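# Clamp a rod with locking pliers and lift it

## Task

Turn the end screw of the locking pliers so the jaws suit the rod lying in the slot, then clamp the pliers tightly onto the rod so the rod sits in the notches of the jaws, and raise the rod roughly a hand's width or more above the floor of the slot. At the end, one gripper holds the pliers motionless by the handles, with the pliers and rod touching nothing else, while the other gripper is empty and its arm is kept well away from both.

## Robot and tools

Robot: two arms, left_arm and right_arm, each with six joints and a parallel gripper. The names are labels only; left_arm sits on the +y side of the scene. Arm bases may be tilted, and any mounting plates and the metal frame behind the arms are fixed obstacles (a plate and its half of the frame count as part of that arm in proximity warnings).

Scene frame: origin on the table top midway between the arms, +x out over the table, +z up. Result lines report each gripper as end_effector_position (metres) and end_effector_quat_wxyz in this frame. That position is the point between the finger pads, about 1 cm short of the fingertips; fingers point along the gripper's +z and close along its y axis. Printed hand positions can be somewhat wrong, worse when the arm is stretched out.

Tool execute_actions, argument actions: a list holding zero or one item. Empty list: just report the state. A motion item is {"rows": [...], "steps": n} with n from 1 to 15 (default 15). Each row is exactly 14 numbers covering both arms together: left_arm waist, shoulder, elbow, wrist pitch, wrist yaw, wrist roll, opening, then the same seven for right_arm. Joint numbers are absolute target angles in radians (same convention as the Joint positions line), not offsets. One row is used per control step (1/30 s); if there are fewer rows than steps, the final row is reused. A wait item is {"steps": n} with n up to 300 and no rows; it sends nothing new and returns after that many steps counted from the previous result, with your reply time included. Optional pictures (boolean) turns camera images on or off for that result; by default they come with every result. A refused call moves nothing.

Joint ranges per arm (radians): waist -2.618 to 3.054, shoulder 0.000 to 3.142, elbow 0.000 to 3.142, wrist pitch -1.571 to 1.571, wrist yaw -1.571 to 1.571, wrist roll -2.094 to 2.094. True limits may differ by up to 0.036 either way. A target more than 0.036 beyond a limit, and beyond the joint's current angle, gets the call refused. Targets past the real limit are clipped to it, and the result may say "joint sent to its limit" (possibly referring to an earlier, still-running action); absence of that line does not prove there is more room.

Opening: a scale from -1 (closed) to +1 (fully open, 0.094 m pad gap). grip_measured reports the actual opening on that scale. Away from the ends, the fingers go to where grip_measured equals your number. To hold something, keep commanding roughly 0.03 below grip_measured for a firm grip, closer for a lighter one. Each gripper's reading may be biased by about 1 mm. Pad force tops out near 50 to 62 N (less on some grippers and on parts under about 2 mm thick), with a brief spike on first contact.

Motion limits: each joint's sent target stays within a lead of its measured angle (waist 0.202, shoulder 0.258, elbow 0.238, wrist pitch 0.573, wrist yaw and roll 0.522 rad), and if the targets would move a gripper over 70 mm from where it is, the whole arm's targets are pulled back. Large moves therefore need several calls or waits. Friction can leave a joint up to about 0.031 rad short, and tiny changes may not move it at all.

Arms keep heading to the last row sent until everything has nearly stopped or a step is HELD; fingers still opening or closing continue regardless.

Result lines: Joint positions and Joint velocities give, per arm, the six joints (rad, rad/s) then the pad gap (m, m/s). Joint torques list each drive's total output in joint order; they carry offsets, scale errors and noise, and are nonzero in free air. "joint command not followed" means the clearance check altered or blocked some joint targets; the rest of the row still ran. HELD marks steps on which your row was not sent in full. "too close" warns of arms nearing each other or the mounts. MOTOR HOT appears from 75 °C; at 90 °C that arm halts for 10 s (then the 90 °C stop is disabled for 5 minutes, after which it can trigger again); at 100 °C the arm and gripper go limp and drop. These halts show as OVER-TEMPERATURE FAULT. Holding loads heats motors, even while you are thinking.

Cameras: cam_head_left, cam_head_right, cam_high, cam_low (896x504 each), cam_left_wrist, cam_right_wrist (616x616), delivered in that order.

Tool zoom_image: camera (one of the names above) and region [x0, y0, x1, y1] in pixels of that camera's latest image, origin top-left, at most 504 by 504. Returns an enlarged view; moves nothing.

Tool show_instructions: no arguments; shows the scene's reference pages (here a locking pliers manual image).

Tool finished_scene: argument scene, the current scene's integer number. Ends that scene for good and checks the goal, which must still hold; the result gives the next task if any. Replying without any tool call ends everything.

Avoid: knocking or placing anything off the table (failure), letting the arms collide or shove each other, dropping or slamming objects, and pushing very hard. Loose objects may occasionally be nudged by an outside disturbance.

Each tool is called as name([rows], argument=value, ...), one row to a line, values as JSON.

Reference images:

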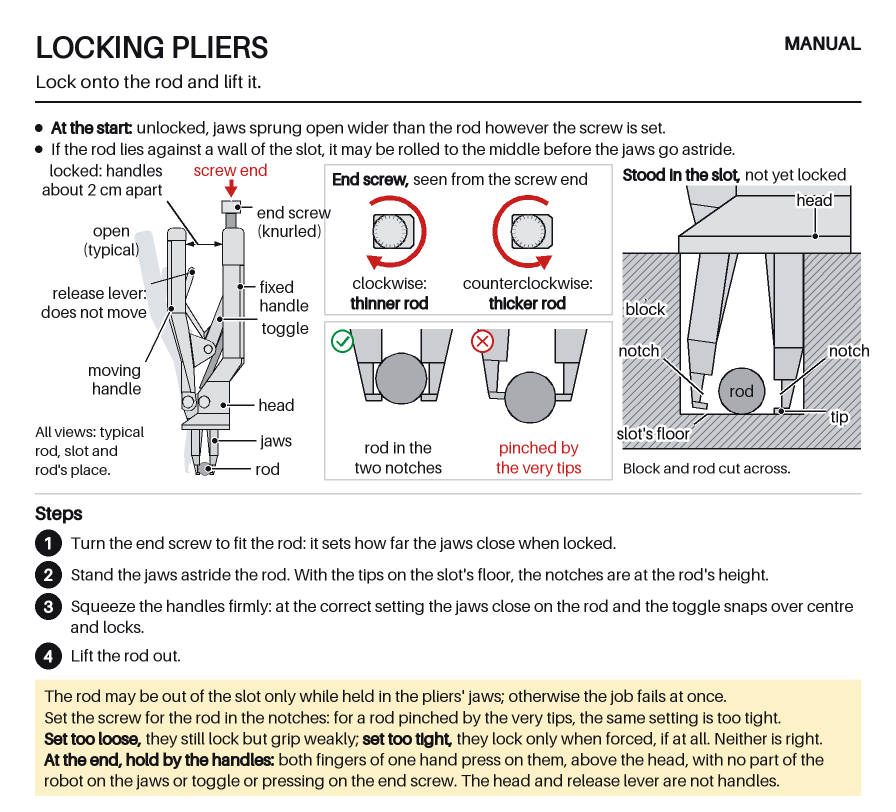

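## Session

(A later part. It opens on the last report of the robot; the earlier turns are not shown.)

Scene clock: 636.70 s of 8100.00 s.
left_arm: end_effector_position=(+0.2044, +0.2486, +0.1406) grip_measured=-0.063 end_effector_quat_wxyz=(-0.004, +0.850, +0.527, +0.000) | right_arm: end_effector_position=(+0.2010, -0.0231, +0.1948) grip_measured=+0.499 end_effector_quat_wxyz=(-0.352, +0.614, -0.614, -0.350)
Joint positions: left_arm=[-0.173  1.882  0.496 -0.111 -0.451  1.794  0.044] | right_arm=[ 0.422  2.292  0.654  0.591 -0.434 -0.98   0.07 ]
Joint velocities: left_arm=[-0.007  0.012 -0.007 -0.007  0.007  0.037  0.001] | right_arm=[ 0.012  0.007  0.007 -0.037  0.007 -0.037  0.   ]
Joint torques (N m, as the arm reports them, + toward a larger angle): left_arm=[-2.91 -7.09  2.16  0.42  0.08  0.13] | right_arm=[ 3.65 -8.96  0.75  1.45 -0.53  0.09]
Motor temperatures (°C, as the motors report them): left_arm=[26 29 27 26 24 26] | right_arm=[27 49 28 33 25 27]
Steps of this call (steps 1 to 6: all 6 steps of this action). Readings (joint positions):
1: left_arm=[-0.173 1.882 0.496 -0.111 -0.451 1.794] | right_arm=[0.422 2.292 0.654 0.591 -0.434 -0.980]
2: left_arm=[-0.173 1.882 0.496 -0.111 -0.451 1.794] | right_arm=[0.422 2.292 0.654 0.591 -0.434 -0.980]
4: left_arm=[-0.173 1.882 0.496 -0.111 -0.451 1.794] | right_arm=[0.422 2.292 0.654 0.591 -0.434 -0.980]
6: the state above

execute_actions([
  {"rows":[[-0.17,1.885,0.49,-0.11,-0.452,1.797,-0.04,0.425,2.283,0.63,0.6,-0.44,-0.98,0.5],[-0.17,1.885,0.49,-0.11,-0.452,1.797,0.0,0.425,2.283,0.63,0.6,-0.44,-0.98,0.5],[-0.17,1.885,0.49,-0.11,-0.452,1.797,0.04,0.425,2.283,0.63,0.6,-0.44,-0.98,0.5],[-0.17,1.885,0.49,-0.11,-0.452,1.797,0.08,0.425,2.283,0.63,0.6,-0.44,-0.98,0.5],[-0.17,1.885,0.49,-0.11,-0.452,1.797,0.12,0.425,2.283,0.63,0.6,-0.44,-0.98,0.5],[-0.17,1.885,0.49,-0.11,-0.452,1.797,0.16,0.425,2.283,0.63,0.6,-0.44,-0.98,0.5],[-0.17,1.885,0.49,-0.11,-0.452,1.797,0.2,0.425,2.283,0.63,0.6,-0.44,-0.98,0.5],[-0.17,1.885,0.49,-0.11,-0.452,1.797,0.3,0.425,2.283,0.63,0.6,-0.44,-0.98,0.5],[-0.17,1.885,0.49,-0.11,-0.452,1.797,0.5,0.425,2.283,0.63,0.6,-0.44,-0.98,0.5],[-0.17,1.885,0.49,-0.11,-0.452,1.797,1,0.425,2.283,0.63,0.6,-0.44,-0.98,0.5]],"steps":15},
], pictures=false)

execute_actions([
  {"rows":[[-0.185,1.87,0.51,-0.16,-0.455,1.78,1,0.425,2.283,0.63,0.6,-0.44,-0.98,0.5],[-0.195,1.86,0.525,-0.19,-0.455,1.77,1,0.425,2.283,0.63,0.6,-0.44,-0.98,0.5],[-0.205,1.85,0.54,-0.22,-0.455,1.76,1,0.425,2.283,0.63,0.6,-0.44,-0.98,0.5],[-0.215,1.84,0.555,-0.25,-0.455,1.745,1,0.425,2.283,0.63,0.6,-0.44,-0.98,0.5],[-0.225,1.83,0.57,-0.28,-0.455,1.73,1,0.425,2.283,0.63,0.6,-0.44,-0.98,0.5],[-0.235,1.82,0.585,-0.31,-0.455,1.72,1,0.425,2.283,0.63,0.6,-0.44,-0.98,0.5],[-0.245,1.81,0.60,-0.335,-0.455,1.71,1,0.425,2.283,0.63,0.6,-0.44,-0.98,0.5],[-0.255,1.80,0.615,-0.36,-0.455,1.70,1,0.425,2.283,0.63,0.6,-0.44,-0.98,0.5],[-0.263,1.797,0.628,-0.368,-0.455,1.69,1,0.425,2.283,0.63,0.6,-0.44,-0.98,0.5]],"steps":15},
], pictures=false)

execute_actions([
  {"rows":[[-0.263,1.797,0.628,-0.368,-0.455,1.69,1,0.425,2.283,0.63,0.6,-0.44,-0.98,0.5]],"steps":15},
])

Scene clock: 654.93 s of 8100.00 s.
left_arm: end_effector_position=(+0.2044, +0.2486, +0.1406) grip_measured=+1.000 end_effector_quat_wxyz=(-0.004, +0.850, +0.527, +0.000) | right_arm: end_effector_position=(+0.2010, -0.0231, +0.1948) grip_measured=+0.499 end_effector_quat_wxyz=(-0.352, +0.614, -0.614, -0.350)
Joint positions: left_arm=[-0.173  1.882  0.496 -0.111 -0.451  1.794  0.094] | right_arm=[ 0.422  2.292  0.654  0.591 -0.434 -0.98   0.07 ]
Joint velocities: left_arm=[-0.007 -0.002  0.017  0.037 -0.022  0.081  0.   ] | right_arm=[-0.007  0.012 -0.012 -0.007 -0.051 -0.022  0.   ]
Joint torques (N m, as the arm reports them, + toward a larger angle): left_arm=[-2.91 -7.13  2.13  0.31  0.08  0.13] | right_arm=[ 3.61 -8.82  0.87  1.47 -0.5   0.06]
Motor temperatures (°C, as the motors report them): left_arm=[26 29 27 26 24 26] | right_arm=[27 49 28 33 25 27]
Steps of this call (steps 1 to 15: the robot went on to your last target; steps 16 to 532: nothing new was sent; steps 533 to 547: all 15 steps of this action). Readings (joint positions):
533: left_arm=[-0.173 1.882 0.496 -0.111 -0.451 1.794] | right_arm=[0.422 2.292 0.654 0.591 -0.434 -0.980]
534: left_arm=[-0.173 1.882 0.496 -0.111 -0.451 1.794] | right_arm=[0.422 2.292 0.654 0.591 -0.434 -0.980]
536: left_arm=[-0.173 1.882 0.496 -0.111 -0.451 1.794] | right_arm=[0.422 2.292 0.654 0.591 -0.434 -0.980]
540: left_arm=[-0.173 1.882 0.496 -0.111 -0.451 1.794] | right_arm=[0.422 2.292 0.654 0.591 -0.434 -0.980]
547: the state above

Scene clock: 655.43 s of 8100.00 s.
left_arm: end_effector_position=(+0.2322, +0.2360, +0.1756) grip_measured=+1.000 end_effector_quat_wxyz=(+0.009, +0.847, +0.532, +0.008) | right_arm: end_effector_position=(+0.2010, -0.0231, +0.1948) grip_measured=+0.499 end_effector_quat_wxyz=(-0.352, +0.614, -0.614, -0.350)
Joint positions: left_arm=[-0.255  1.802  0.62  -0.323 -0.451  1.706  0.094] | right_arm=[ 0.422  2.292  0.654  0.591 -0.434 -0.98   0.07 ]
Joint velocities: left_arm=[ 0.012 -0.002 -0.007 -0.315  0.037 -0.081  0.   ] | right_arm=[-0.002 -0.007 -0.007 -0.037 -0.007 -0.037 -0.   ]
Joint torques (N m, as the arm reports them, + toward a larger angle): left_arm=[-3.86 -8.08  4.81  0.3   0.04  0.04] | right_arm=[ 3.81 -8.99  0.77  1.46 -0.51  0.04]
Motor temperatures (°C, as the motors report them): left_arm=[26 29 27 26 24 26] | right_arm=[27 49 28 33 25 27]
Steps of this call (steps 1 to 15: all 15 steps of this action). Readings (joint positions):
1: left_arm=[-0.173 1.882 0.496 -0.114 -0.451 1.793] | right_arm=[0.422 2.292 0.654 0.591 -0.434 -0.980]
2: left_arm=[-0.174 1.881 0.498 -0.124 -0.451 1.790] | right_arm=[0.422 2.292 0.654 0.591 -0.434 -0.980]
4: left_arm=[-0.186 1.872 0.510 -0.165 -0.451 1.779] | right_arm=[0.422 2.292 0.654 0.591 -0.434 -0.980]
8: left_arm=[-0.227 1.832 0.569 -0.255 -0.451 1.745] | right_arm=[0.422 2.292 0.654 0.591 -0.434 -0.980]
15: the state above

Scene clock: 655.93 s of 8100.00 s.
left_arm: end_effector_position=(+0.2256, +0.2382, +0.1756) grip_measured=+1.000 end_effector_quat_wxyz=(-0.002, +0.848, +0.530, -0.001) | right_arm: end_effector_position=(+0.2010, -0.0231, +0.1948) grip_measured=+0.499 end_effector_quat_wxyz=(-0.352, +0.614, -0.614, -0.350)
Joint positions: left_arm=[-0.255  1.802  0.62  -0.353 -0.451  1.696  0.094] | right_arm=[ 0.422  2.292  0.654  0.591 -0.434 -0.98   0.07 ]
Joint velocities: left_arm=[-0.002  0.002 -0.002 -0.037 -0.007 -0.007  0.   ] | right_arm=[ 0.002 -0.012 -0.002 -0.022  0.007 -0.022  0.001]
Joint torques (N m, as the arm reports them, + toward a larger angle): left_arm=[-3.83 -8.07  4.74  0.17  0.05  0.05] | right_arm=[ 3.94 -9.01  0.8   1.47 -0.51  0.01]
Motor temperatures (°C, as the motors report them): left_arm=[26 29 27 26 24 26] | right_arm=[27 49 28 33 25 27]
Steps of this call (steps 1 to 15: all 15 steps of this action). Readings (joint positions):
1: left_arm=[-0.255 1.802 0.620 -0.330 -0.451 1.704] | right_arm=[0.422 2.292 0.654 0.591 -0.434 -0.980]
2: left_arm=[-0.255 1.802 0.620 -0.335 -0.451 1.702] | right_arm=[0.422 2.292 0.654 0.591 -0.434 -0.980]
4: left_arm=[-0.255 1.802 0.620 -0.343 -0.451 1.700] | right_arm=[0.422 2.292 0.654 0.591 -0.434 -0.980]
8: left_arm=[-0.255 1.802 0.620 -0.350 -0.451 1.697] | right_arm=[0.422 2.292 0.654 0.591 -0.434 -0.980]
15: the state above

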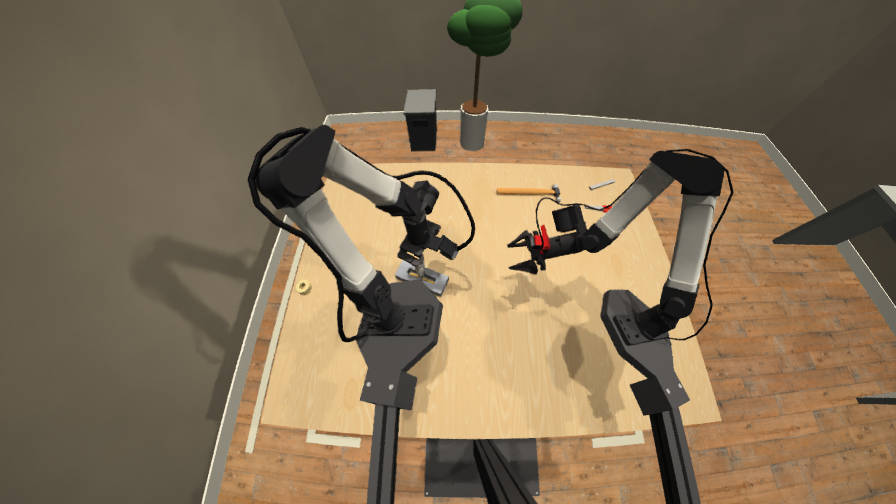

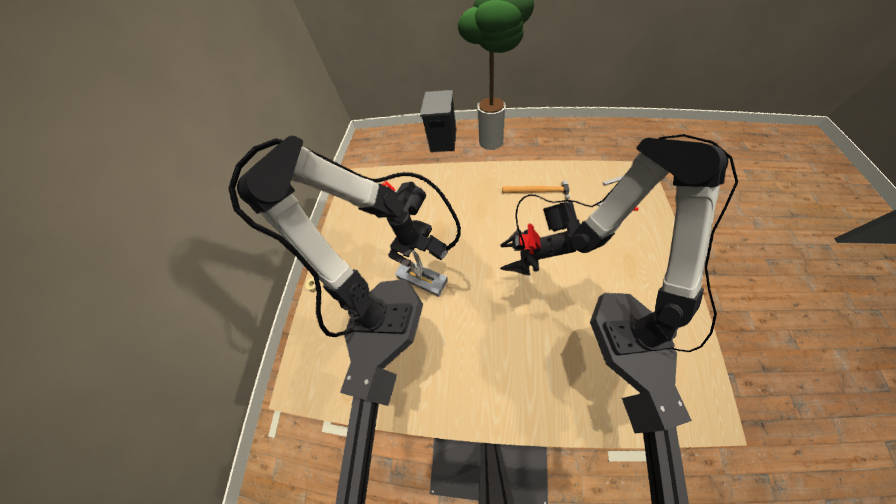

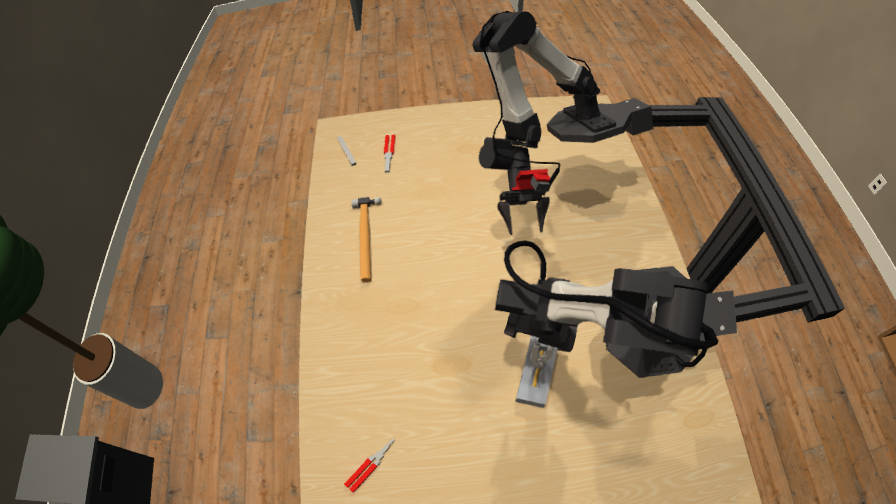

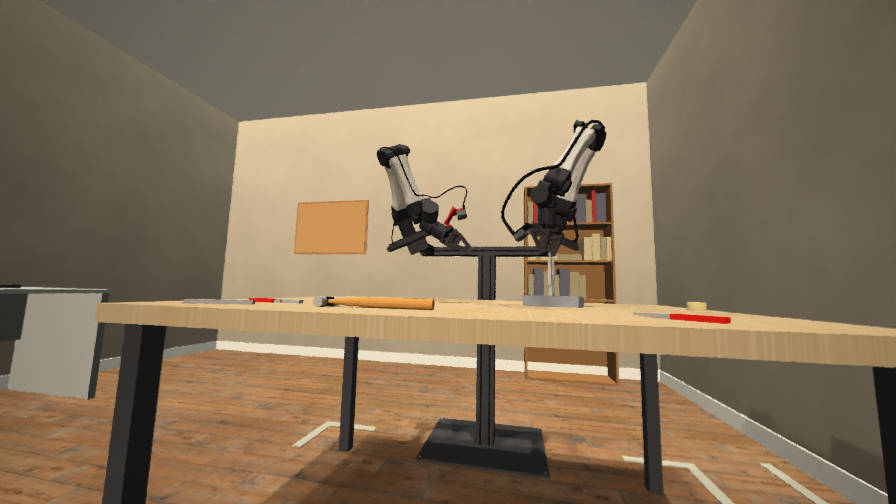

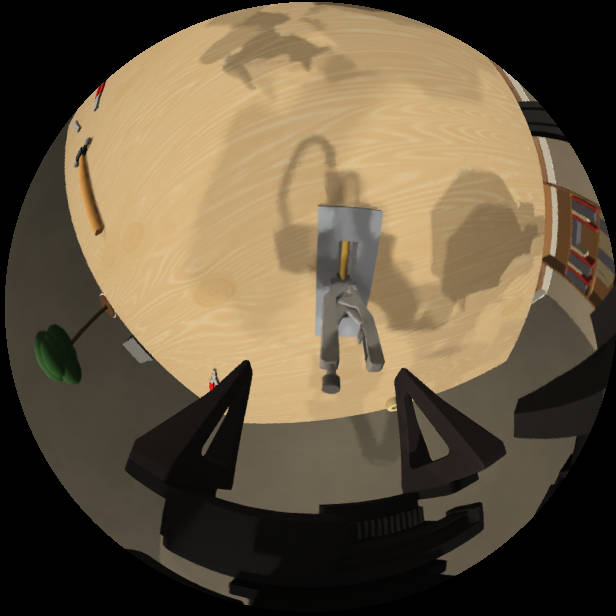

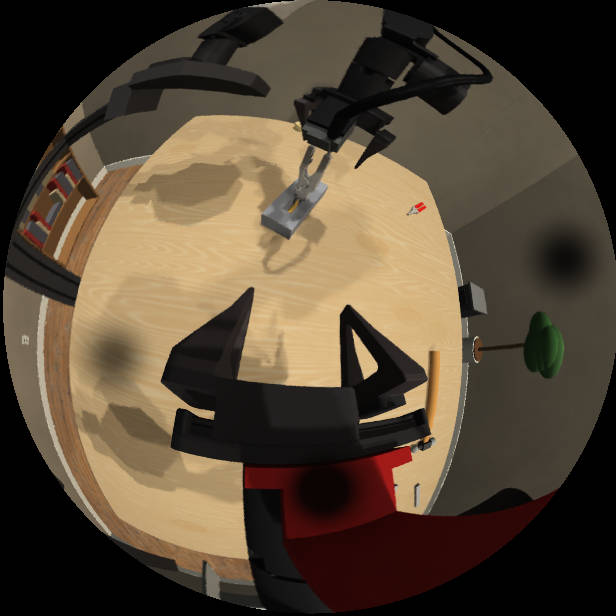

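execute_actions([
  {"rows":[[-0.26,1.80,0.625,-0.378,-0.455,0.12,1,0.425,2.283,0.63,0.6,-0.44,-0.98,0.5]],"steps":15},
], pictures=false)

execute_actions([
  {"rows":[[-0.26,1.80,0.625,-0.378,-0.455,0.12,1,0.425,2.283,0.63,0.6,-0.44,-0.98,0.5]],"steps":10},
], pictures=false)

execute_actions([
  {"rows":[[-0.26,1.80,0.625,-0.378,-0.455,0.12,-0.4,0.425,2.283,0.63,0.6,-0.44,-0.98,0.5]],"steps":15},
])

zoom_image(camera="cam_left_wrist", region=[250, 280, 410, 440])

zoom_image(camera="cam_low", region=[520, 225, 590, 295])

Scene clock: 663.20 s of 8100.00 s.
left_arm: end_effector_position=(+0.2237, +0.2389, +0.1756) grip_measured=+1.000 end_effector_quat_wxyz=(-0.006, +0.327, +0.945, +0.001) | right_arm: end_effector_position=(+0.2010, -0.0231, +0.1948) grip_measured=+0.499 end_effector_quat_wxyz=(-0.352, +0.614, -0.614, -0.350)
Joint positions: left_arm=[-0.255  1.802  0.62  -0.362 -0.451  0.336  0.094] | right_arm=[ 0.422  2.292  0.654  0.591 -0.434 -0.98   0.07 ]
Joint velocities: left_arm=[-0.007 -0.007 -0.007  0.037  0.007 -1.458  0.   ] | right_arm=[-0.022 -0.012  0.002 -0.022 -0.007 -0.11  -0.   ]
Joint torques (N m, as the arm reports them, + toward a larger angle): left_arm=[-3.6  -7.84  4.53  0.21 -0.01  0.09] | right_arm=[ 3.96 -9.14  0.87  1.47 -0.5   0.07]
Motor temperatures (°C, as the motors report them): left_arm=[26 30 27 26 24 26] | right_arm=[27 49 28 33 25 27]
Steps of this call (steps 1 to 15: the robot went on to your last target; steps 16 to 203: nothing new was sent; steps 204 to 218: all 15 steps of this action). Readings (joint positions):
204: left_arm=[-0.255 1.802 0.620 -0.356 -0.451 1.622] | right_arm=[0.422 2.292 0.654 0.591 -0.434 -0.980]
205: left_arm=[-0.255 1.802 0.620 -0.359 -0.451 1.522] | right_arm=[0.422 2.292 0.654 0.591 -0.434 -0.980]
207: left_arm=[-0.255 1.802 0.620 -0.360 -0.451 1.325] | right_arm=[0.422 2.292 0.654 0.591 -0.434 -0.980]
211: left_arm=[-0.255 1.802 0.620 -0.362 -0.451 0.931] | right_arm=[0.422 2.292 0.654 0.591 -0.434 -0.980]
218: the state above

Scene clock: 663.53 s of 8100.00 s.
left_arm: end_effector_position=(+0.2237, +0.2389, +0.1756) grip_measured=+1.000 end_effector_quat_wxyz=(-0.006, +0.237, +0.971, +0.001) | right_arm: end_effector_position=(+0.2010, -0.0231, +0.1948) grip_measured=+0.499 end_effector_quat_wxyz=(-0.352, +0.614, -0.614, -0.350)
Joint positions: left_arm=[-0.255  1.802  0.62  -0.362 -0.451  0.148  0.094] | right_arm=[ 0.422  2.292  0.654  0.591 -0.434 -0.98   0.07 ]
Joint velocities: left_arm=[ 0.002 -0.017 -0.007  0.007 -0.051 -0.154  0.   ] | right_arm=[ 0.007 -0.012  0.002  0.022  0.037 -0.022 -0.001]
Joint torques (N m, as the arm reports them, + toward a larger angle): left_arm=[-3.63 -7.85  4.53  0.21 -0.02  0.05] | right_arm=[ 3.88 -8.82  0.79  1.48 -0.5   0.03]
Motor temperatures (°C, as the motors report them): left_arm=[26 30 27 26 24 26] | right_arm=[27 49 28 33 25 27]
Steps of this call (steps 1 to 10: all 10 steps of this action). Readings (joint positions):
1: left_arm=[-0.255 1.802 0.620 -0.362 -0.451 0.293] | right_arm=[0.422 2.292 0.654 0.591 -0.434 -0.980]
2: left_arm=[-0.255 1.802 0.620 -0.362 -0.451 0.259] | right_arm=[0.422 2.292 0.654 0.591 -0.434 -0.980]
4: left_arm=[-0.255 1.802 0.620 -0.362 -0.451 0.211] | right_arm=[0.422 2.292 0.654 0.591 -0.434 -0.980]
8: left_arm=[-0.255 1.802 0.620 -0.362 -0.451 0.161] | right_arm=[0.422 2.292 0.654 0.591 -0.434 -0.980]
10: the state above

Scene clock: 664.03 s of 8100.00 s.
left_arm: end_effector_position=(+0.2236, +0.2389, +0.1756) grip_measured=-0.398 end_effector_quat_wxyz=(-0.006, +0.227, +0.974, +0.001) | right_arm: end_effector_position=(+0.2010, -0.0231, +0.1948) grip_measured=+0.499 end_effector_quat_wxyz=(-0.352, +0.614, -0.614, -0.350)
Joint positions: left_arm=[-0.255  1.802  0.62  -0.363 -0.451  0.127  0.028] | right_arm=[ 0.422  2.292  0.654  0.591 -0.434 -0.98   0.07 ]
Joint velocities: left_arm=[ 0.007  0.012 -0.002  0.022  0.007  0.022  0.   ] | right_arm=[ 0.002 -0.002 -0.002  0.037 -0.022 -0.007 -0.001]
Joint torques (N m, as the arm reports them, + toward a larger angle): left_arm=[-3.62 -7.84  4.53  0.21 -0.02  0.03] | right_arm=[ 3.72 -8.82  0.76  1.46 -0.51  0.08]
Motor temperatures (°C, as the motors report them): left_arm=[26 30 27 26 24 26] | right_arm=[27 49 28 33 25 27]
Steps of this call (steps 1 to 15: all 15 steps of this action). Readings (joint positions):
1: left_arm=[-0.255 1.802 0.620 -0.362 -0.451 0.143] | right_arm=[0.422 2.292 0.654 0.591 -0.434 -0.980]
2: left_arm=[-0.255 1.802 0.620 -0.362 -0.451 0.140] | right_arm=[0.422 2.292 0.654 0.591 -0.434 -0.980]
4: left_arm=[-0.255 1.802 0.620 -0.363 -0.451 0.135] | right_arm=[0.422 2.292 0.654 0.591 -0.434 -0.980]
8: left_arm=[-0.255 1.802 0.620 -0.363 -0.451 0.130] | right_arm=[0.422 2.292 0.654 0.591 -0.434 -0.980]
15: the state above

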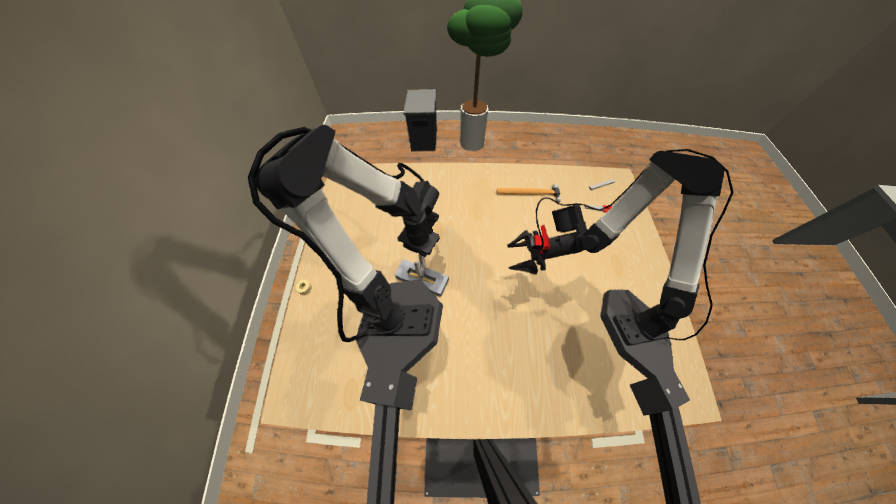

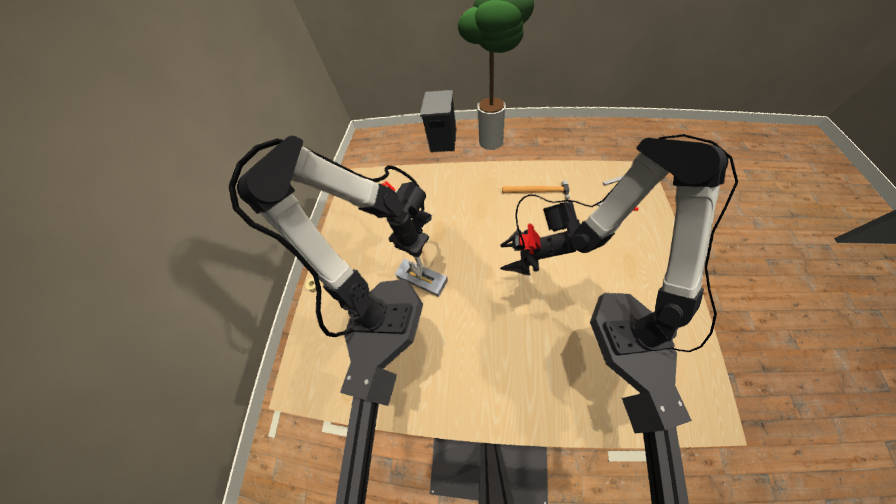

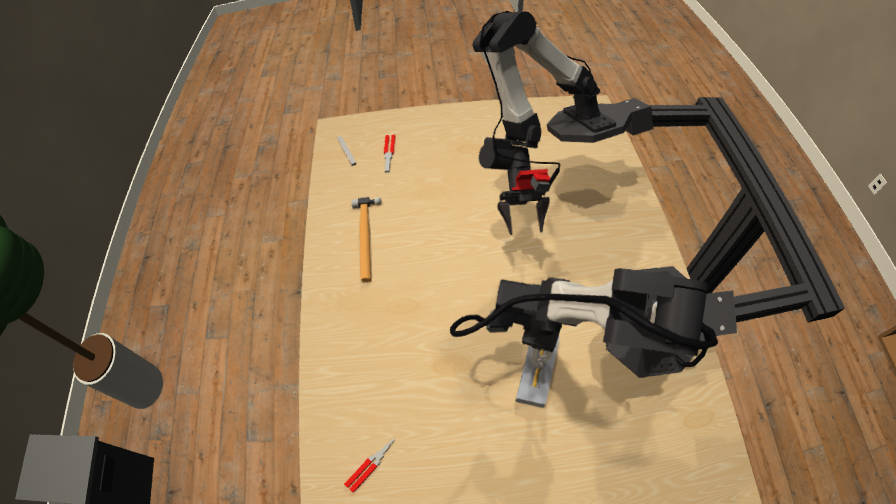

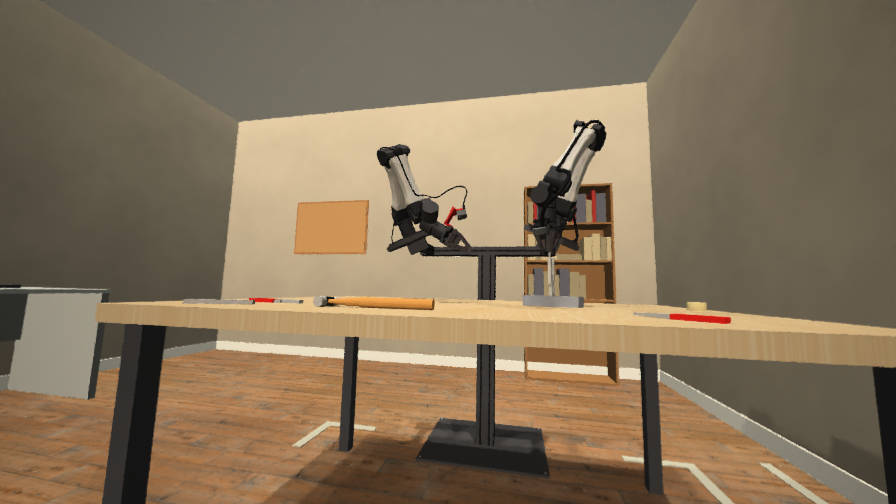

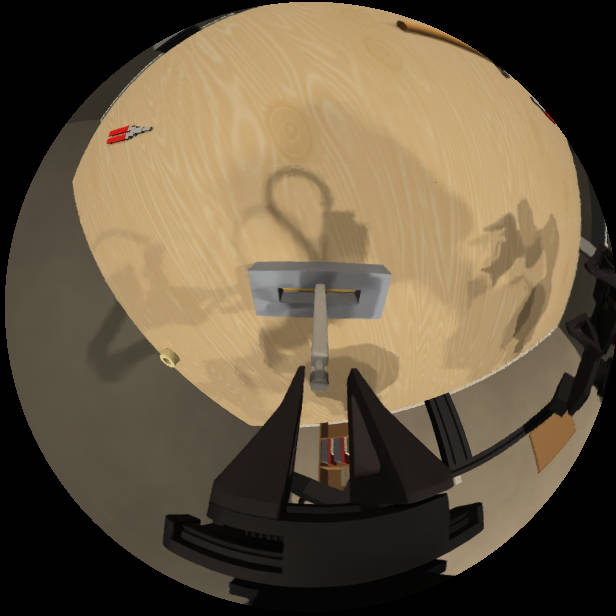

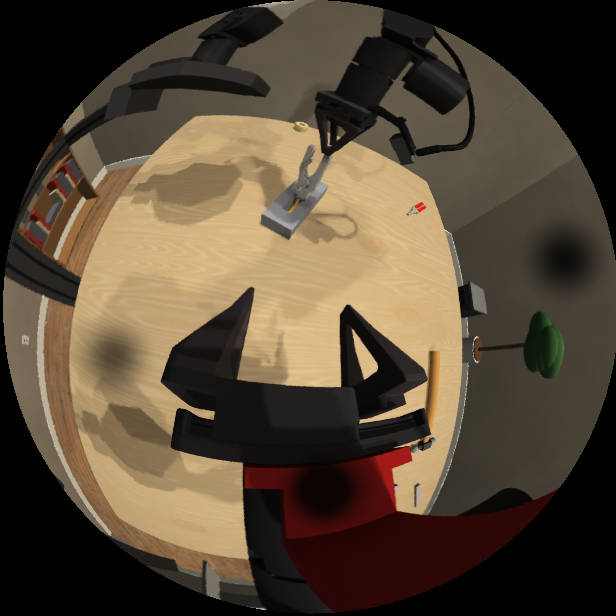

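Region (250, 280, 410, 440) of cam_left_wrist's 616x616 image, scaled by 3.150, with more detail than that image has.

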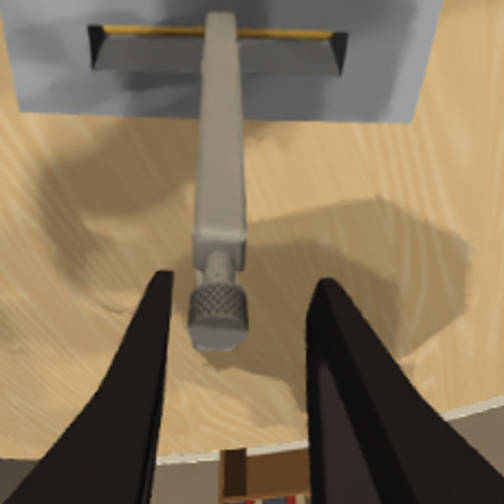

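Region (520, 225, 590, 295) of cam_low's 896x504 image, scaled by 7.200, with more detail than that image has.

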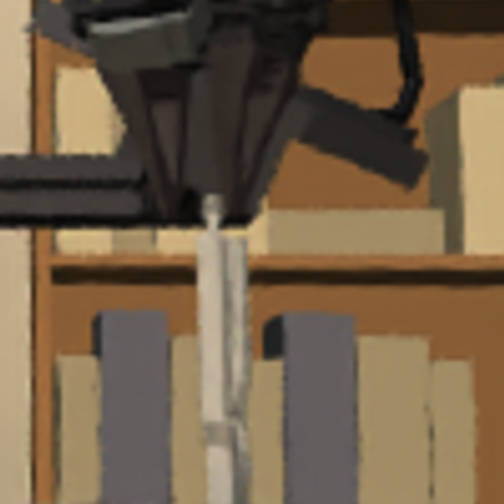

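execute_actions([
  {"rows":[[-0.226,1.80,0.625,-0.348,-0.455,0.12,-0.4,0.425,2.283,0.63,0.6,-0.44,-0.98,0.5]],"steps":12},
], pictures=false)

execute_actions([
  {"rows":[[-0.226,1.80,0.625,-0.348,-0.455,-2.0,-0.4,0.425,2.283,0.63,0.6,-0.44,-0.98,0.5]],"steps":15},
], pictures=false)

execute_actions([
  {"steps":22},
])

zoom_image(camera="cam_left_wrist", region=[250, 280, 410, 440])

Scene clock: 670.43 s of 8100.00 s.
left_arm: end_effector_position=(+0.2243, +0.2423, +0.1740) grip_measured=-0.398 end_effector_quat_wxyz=(-0.008, +0.219, +0.976, +0.002) | right_arm: end_effector_position=(+0.2010, -0.0231, +0.1948) grip_measured=+0.499 end_effector_quat_wxyz=(-0.352, +0.614, -0.614, -0.350)
Joint positions: left_arm=[-0.239  1.802  0.62  -0.359 -0.451  0.126  0.028] | right_arm=[ 0.422  2.292  0.654  0.591 -0.434 -0.98   0.07 ]
Joint velocities: left_arm=[ 0.002 -0.007 -0.002 -0.081 -0.007 -0.066  0.001] | right_arm=[ 0.002 -0.022 -0.007 -0.007 -0.022  0.022 -0.   ]
Joint torques (N m, as the arm reports them, + toward a larger angle): left_arm=[-2.27 -7.88  4.49  0.5  -0.02  0.05] | right_arm=[ 3.95 -8.93  0.68  1.45 -0.51  0.08]
Motor temperatures (°C, as the motors report them): left_arm=[26 30 27 26 24 26] | right_arm=[27 49 28 33 25 27]
Steps of this call (steps 1 to 15: the robot went on to your last target; steps 16 to 180: nothing new was sent; steps 181 to 192: all 12 steps of this action). Readings (joint positions):
181: left_arm=[-0.253 1.802 0.620 -0.362 -0.451 0.126] | right_arm=[0.422 2.292 0.654 0.591 -0.434 -0.980]
182: left_arm=[-0.249 1.802 0.620 -0.361 -0.451 0.126] | right_arm=[0.422 2.292 0.654 0.591 -0.434 -0.980]
184: left_arm=[-0.241 1.802 0.620 -0.360 -0.451 0.126] | right_arm=[0.422 2.292 0.654 0.591 -0.434 -0.980]
188: left_arm=[-0.239 1.802 0.620 -0.359 -0.451 0.126] | right_arm=[0.422 2.292 0.654 0.591 -0.434 -0.980]
192: the state above

Scene clock: 670.93 s of 8100.00 s.
left_arm: end_effector_position=(+0.2245, +0.2421, +0.1740) grip_measured=-0.398 end_effector_quat_wxyz=(-0.005, -0.485, +0.874, +0.006) | right_arm: end_effector_position=(+0.2010, -0.0231, +0.1948) grip_measured=+0.499 end_effector_quat_wxyz=(-0.352, +0.614, -0.614, -0.350)
Joint positions: left_arm=[-0.239  1.802  0.62  -0.358 -0.451 -1.329  0.028] | right_arm=[ 0.422  2.292  0.654  0.591 -0.434 -0.98   0.07 ]
Joint velocities: left_arm=[ 0.002  0.007 -0.002 -0.007  0.066 -2.747  0.   ] | right_arm=[ 0.007  0.002 -0.007 -0.022 -0.022 -0.022  0.001]
Joint torques (N m, as the arm reports them, + toward a larger angle): left_arm=[-2.28 -7.78  4.4   0.4  -0.11  0.09] | right_arm=[ 3.81 -8.9   0.92  1.48 -0.46  0.08]
Motor temperatures (°C, as the motors report them): left_arm=[26 30 28 26 24 26] | right_arm=[27 49 28 33 25 27]
Steps of this call (steps 1 to 15: all 15 steps of this action). Readings (joint positions):
1: left_arm=[-0.239 1.802 0.620 -0.359 -0.451 0.051] | right_arm=[0.422 2.292 0.654 0.591 -0.434 -0.980]
2: left_arm=[-0.239 1.802 0.620 -0.359 -0.451 -0.049] | right_arm=[0.422 2.292 0.654 0.591 -0.434 -0.980]
4: left_arm=[-0.239 1.802 0.620 -0.358 -0.451 -0.245] | right_arm=[0.422 2.292 0.654 0.591 -0.434 -0.980]
8: left_arm=[-0.239 1.802 0.620 -0.358 -0.451 -0.639] | right_arm=[0.422 2.292 0.654 0.591 -0.434 -0.980]
15: the state above

Scene clock: 671.67 s of 8100.00 s.
left_arm: end_effector_position=(+0.2245, +0.2421, +0.1740) grip_measured=-0.398 end_effector_quat_wxyz=(+0.003, +0.742, -0.670, -0.007) | right_arm: end_effector_position=(+0.2010, -0.0231, +0.1948) grip_measured=+0.499 end_effector_quat_wxyz=(-0.352, +0.614, -0.614, -0.350)
Joint positions: left_arm=[-0.239  1.802  0.62  -0.358 -0.451 -1.989  0.028] | right_arm=[ 0.422  2.292  0.654  0.591 -0.434 -0.98   0.07 ]
Joint velocities: left_arm=[-0.007  0.002  0.002  0.037  0.007 -0.095 -0.001] | right_arm=[ 0.007  0.002  0.017  0.007 -0.037  0.051  0.   ]
Joint torques (N m, as the arm reports them, + toward a larger angle): left_arm=[-2.24 -7.74  4.37  0.35 -0.09  0.05] | right_arm=[ 3.79 -8.9   0.86  1.44 -0.55  0.06]
Motor temperatures (°C, as the motors report them): left_arm=[26 30 28 26 24 26] | right_arm=[27 49 28 33 25 27]
Steps of this call (steps 1 to 22: the robot went on to your last target). Readings (joint positions):
1: left_arm=[-0.239 1.802 0.620 -0.358 -0.451 -1.427] | right_arm=[0.422 2.292 0.654 0.591 -0.434 -0.980]
2: left_arm=[-0.239 1.802 0.620 -0.358 -0.451 -1.526] | right_arm=[0.422 2.292 0.654 0.591 -0.434 -0.980]
4: left_arm=[-0.239 1.802 0.620 -0.358 -0.451 -1.693] | right_arm=[0.422 2.292 0.654 0.591 -0.434 -0.980]
8: left_arm=[-0.239 1.802 0.620 -0.358 -0.451 -1.872] | right_arm=[0.422 2.292 0.654 0.591 -0.434 -0.980]
22: the state above

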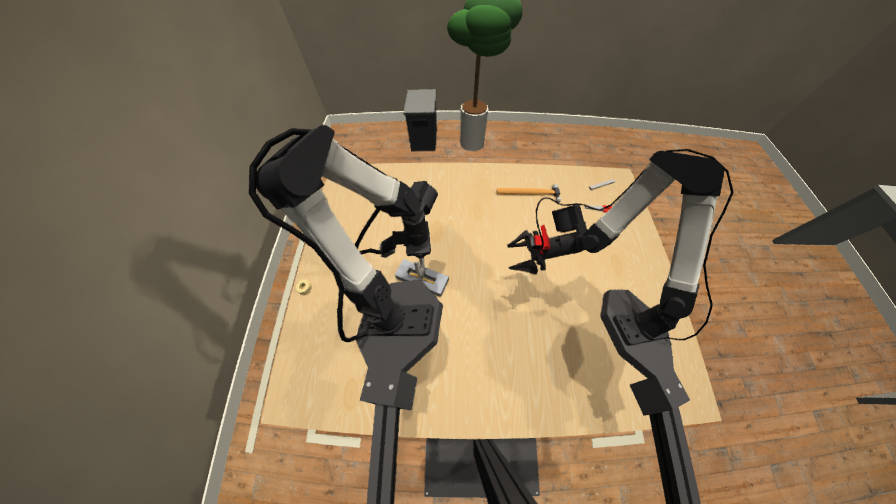

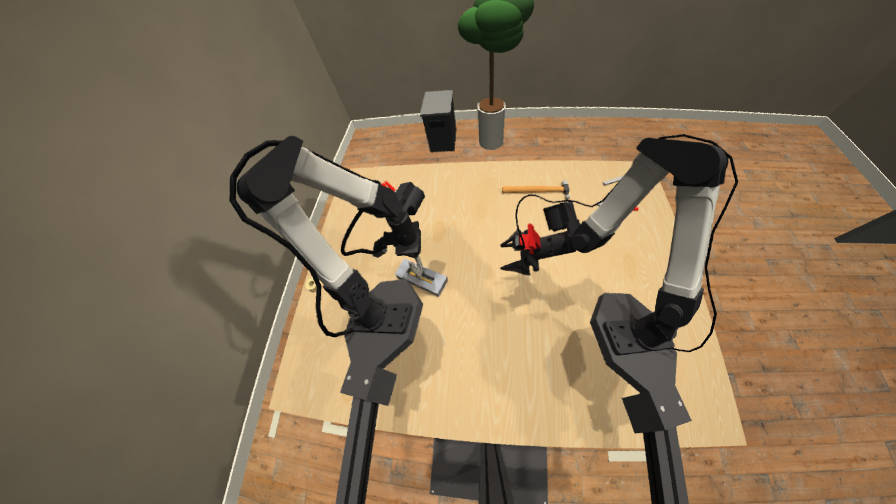

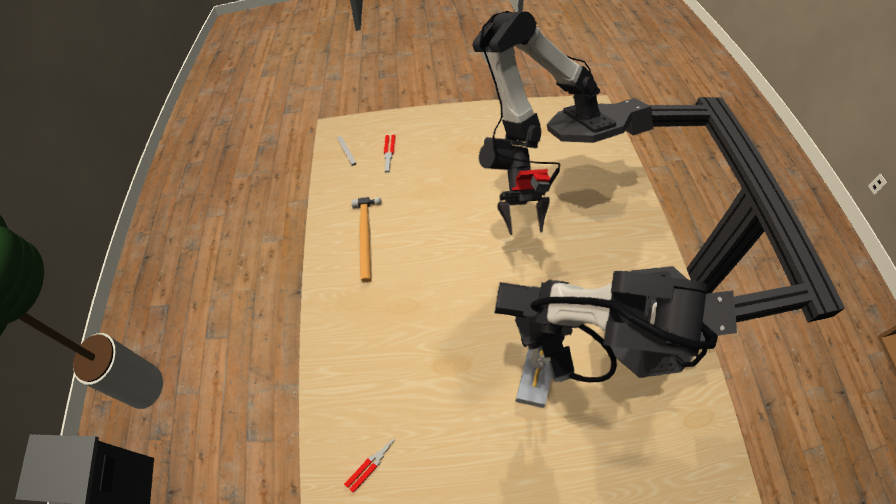

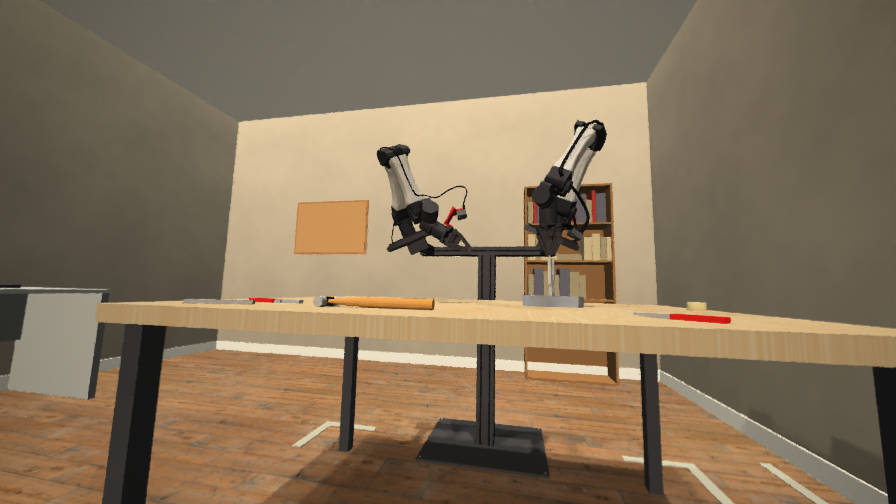

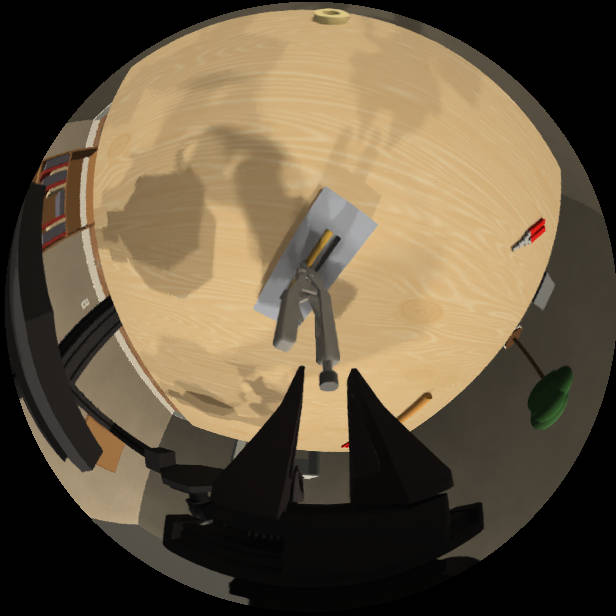

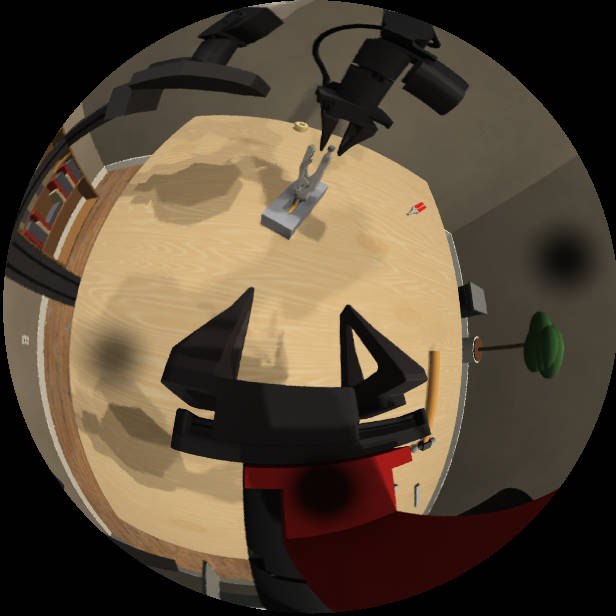

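Region (250, 280, 410, 440) of cam_left_wrist's 616x616 image, scaled by 3.150, with more detail than that image has.

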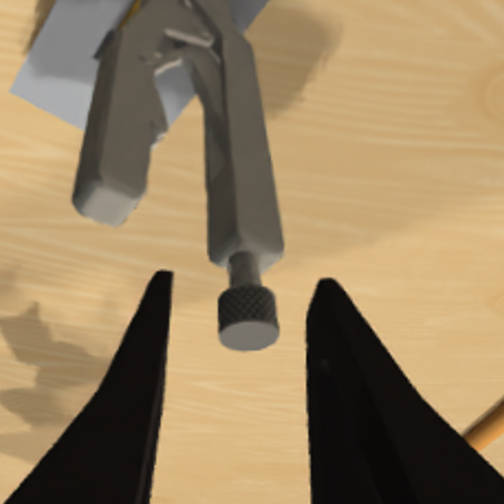

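execute_actions(actions=[])

Scene clock: 689.03 s of 8100.00 s.
left_arm: end_effector_position=(+0.2245, +0.2421, +0.1740) grip_measured=-0.398 end_effector_quat_wxyz=(+0.003, +0.744, -0.668, -0.007) | right_arm: end_effector_position=(+0.2010, -0.0231, +0.1948) grip_measured=+0.499 end_effector_quat_wxyz=(-0.352, +0.614, -0.614, -0.350)
Joint positions: left_arm=[-0.239  1.802  0.62  -0.358 -0.451 -1.994  0.028] | right_arm=[ 0.422  2.292  0.654  0.591 -0.434 -0.98   0.07 ]
Joint velocities: left_arm=[ 0.007  0.002 -0.002 -0.007 -0.022  0.051 -0.001] | right_arm=[ 0.012  0.002 -0.002  0.022 -0.051  0.037 -0.   ]
Joint torques (N m, as the arm reports them, + toward a larger angle): left_arm=[-2.25 -7.74  4.37  0.35 -0.09  0.05] | right_arm=[ 3.83 -8.74  0.92  1.48 -0.53  0.07]
Motor temperatures (°C, as the motors report them): left_arm=[26 30 28 25 24 26] | right_arm=[27 49 28 33 25 27]
Steps of this call (steps 1 to 30: the robot went on to your last target; steps 31 to 521: nothing new was sent). Readings (joint positions):
1: left_arm=[-0.239 1.802 0.620 -0.358 -0.451 -1.990] | right_arm=[0.422 2.292 0.654 0.591 -0.434 -0.980]
2: left_arm=[-0.239 1.802 0.620 -0.358 -0.451 -1.991] | right_arm=[0.422 2.292 0.654 0.591 -0.434 -0.980]
4: left_arm=[-0.239 1.802 0.620 -0.358 -0.451 -1.992] | right_arm=[0.422 2.292 0.654 0.591 -0.434 -0.980]
8: left_arm=[-0.239 1.802 0.620 -0.358 -0.451 -1.993] | right_arm=[0.422 2.292 0.654 0.591 -0.434 -0.980]
521: the state above
All arms were judged still, so your last target was given up. Only a new action makes them travel on or press farther. Fingers that are still opening or closing keep moving.

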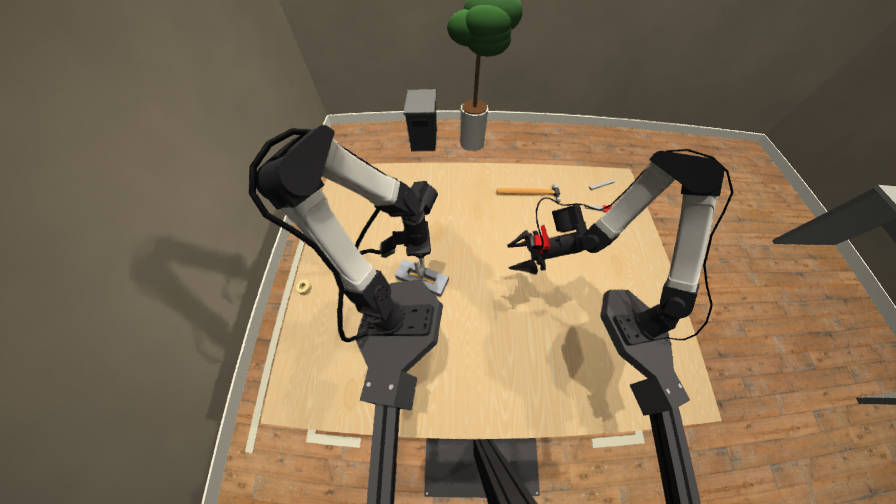

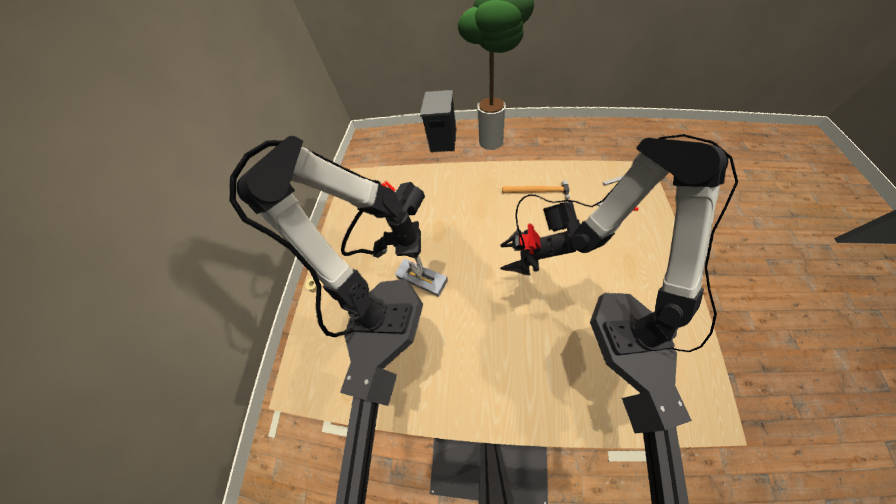

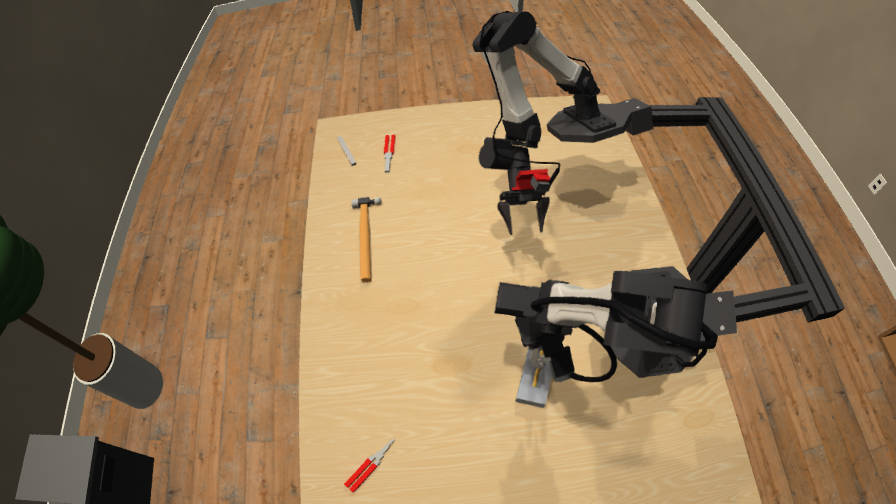

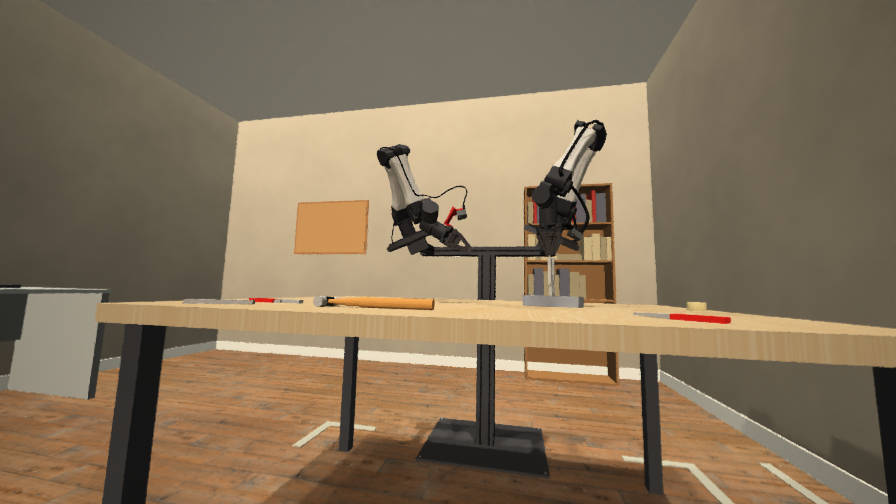

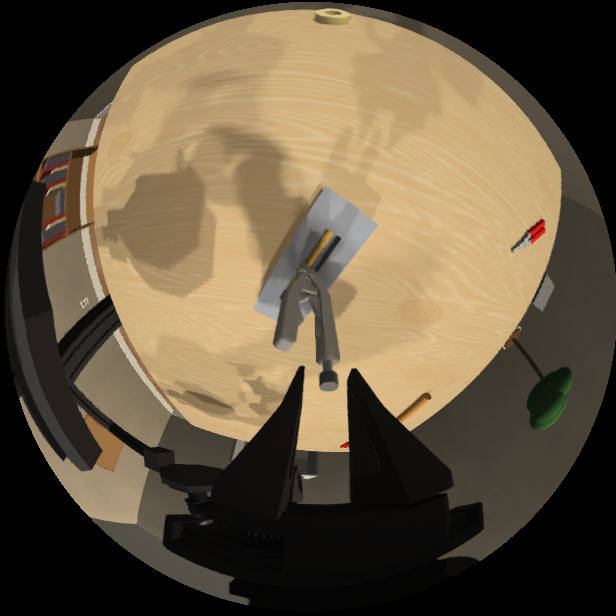

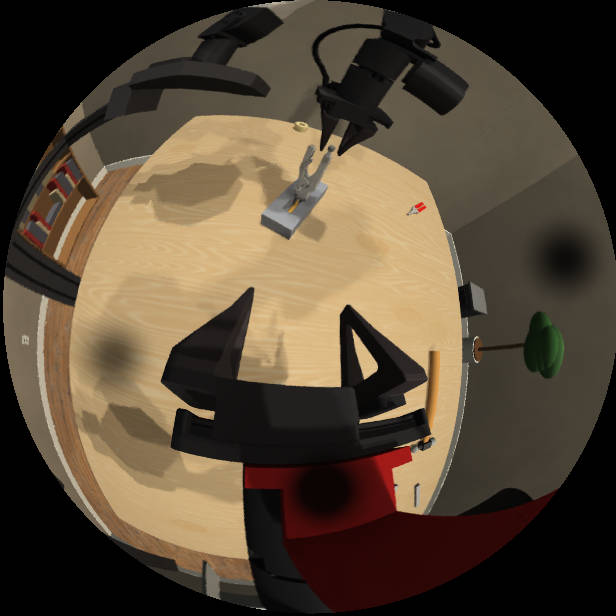

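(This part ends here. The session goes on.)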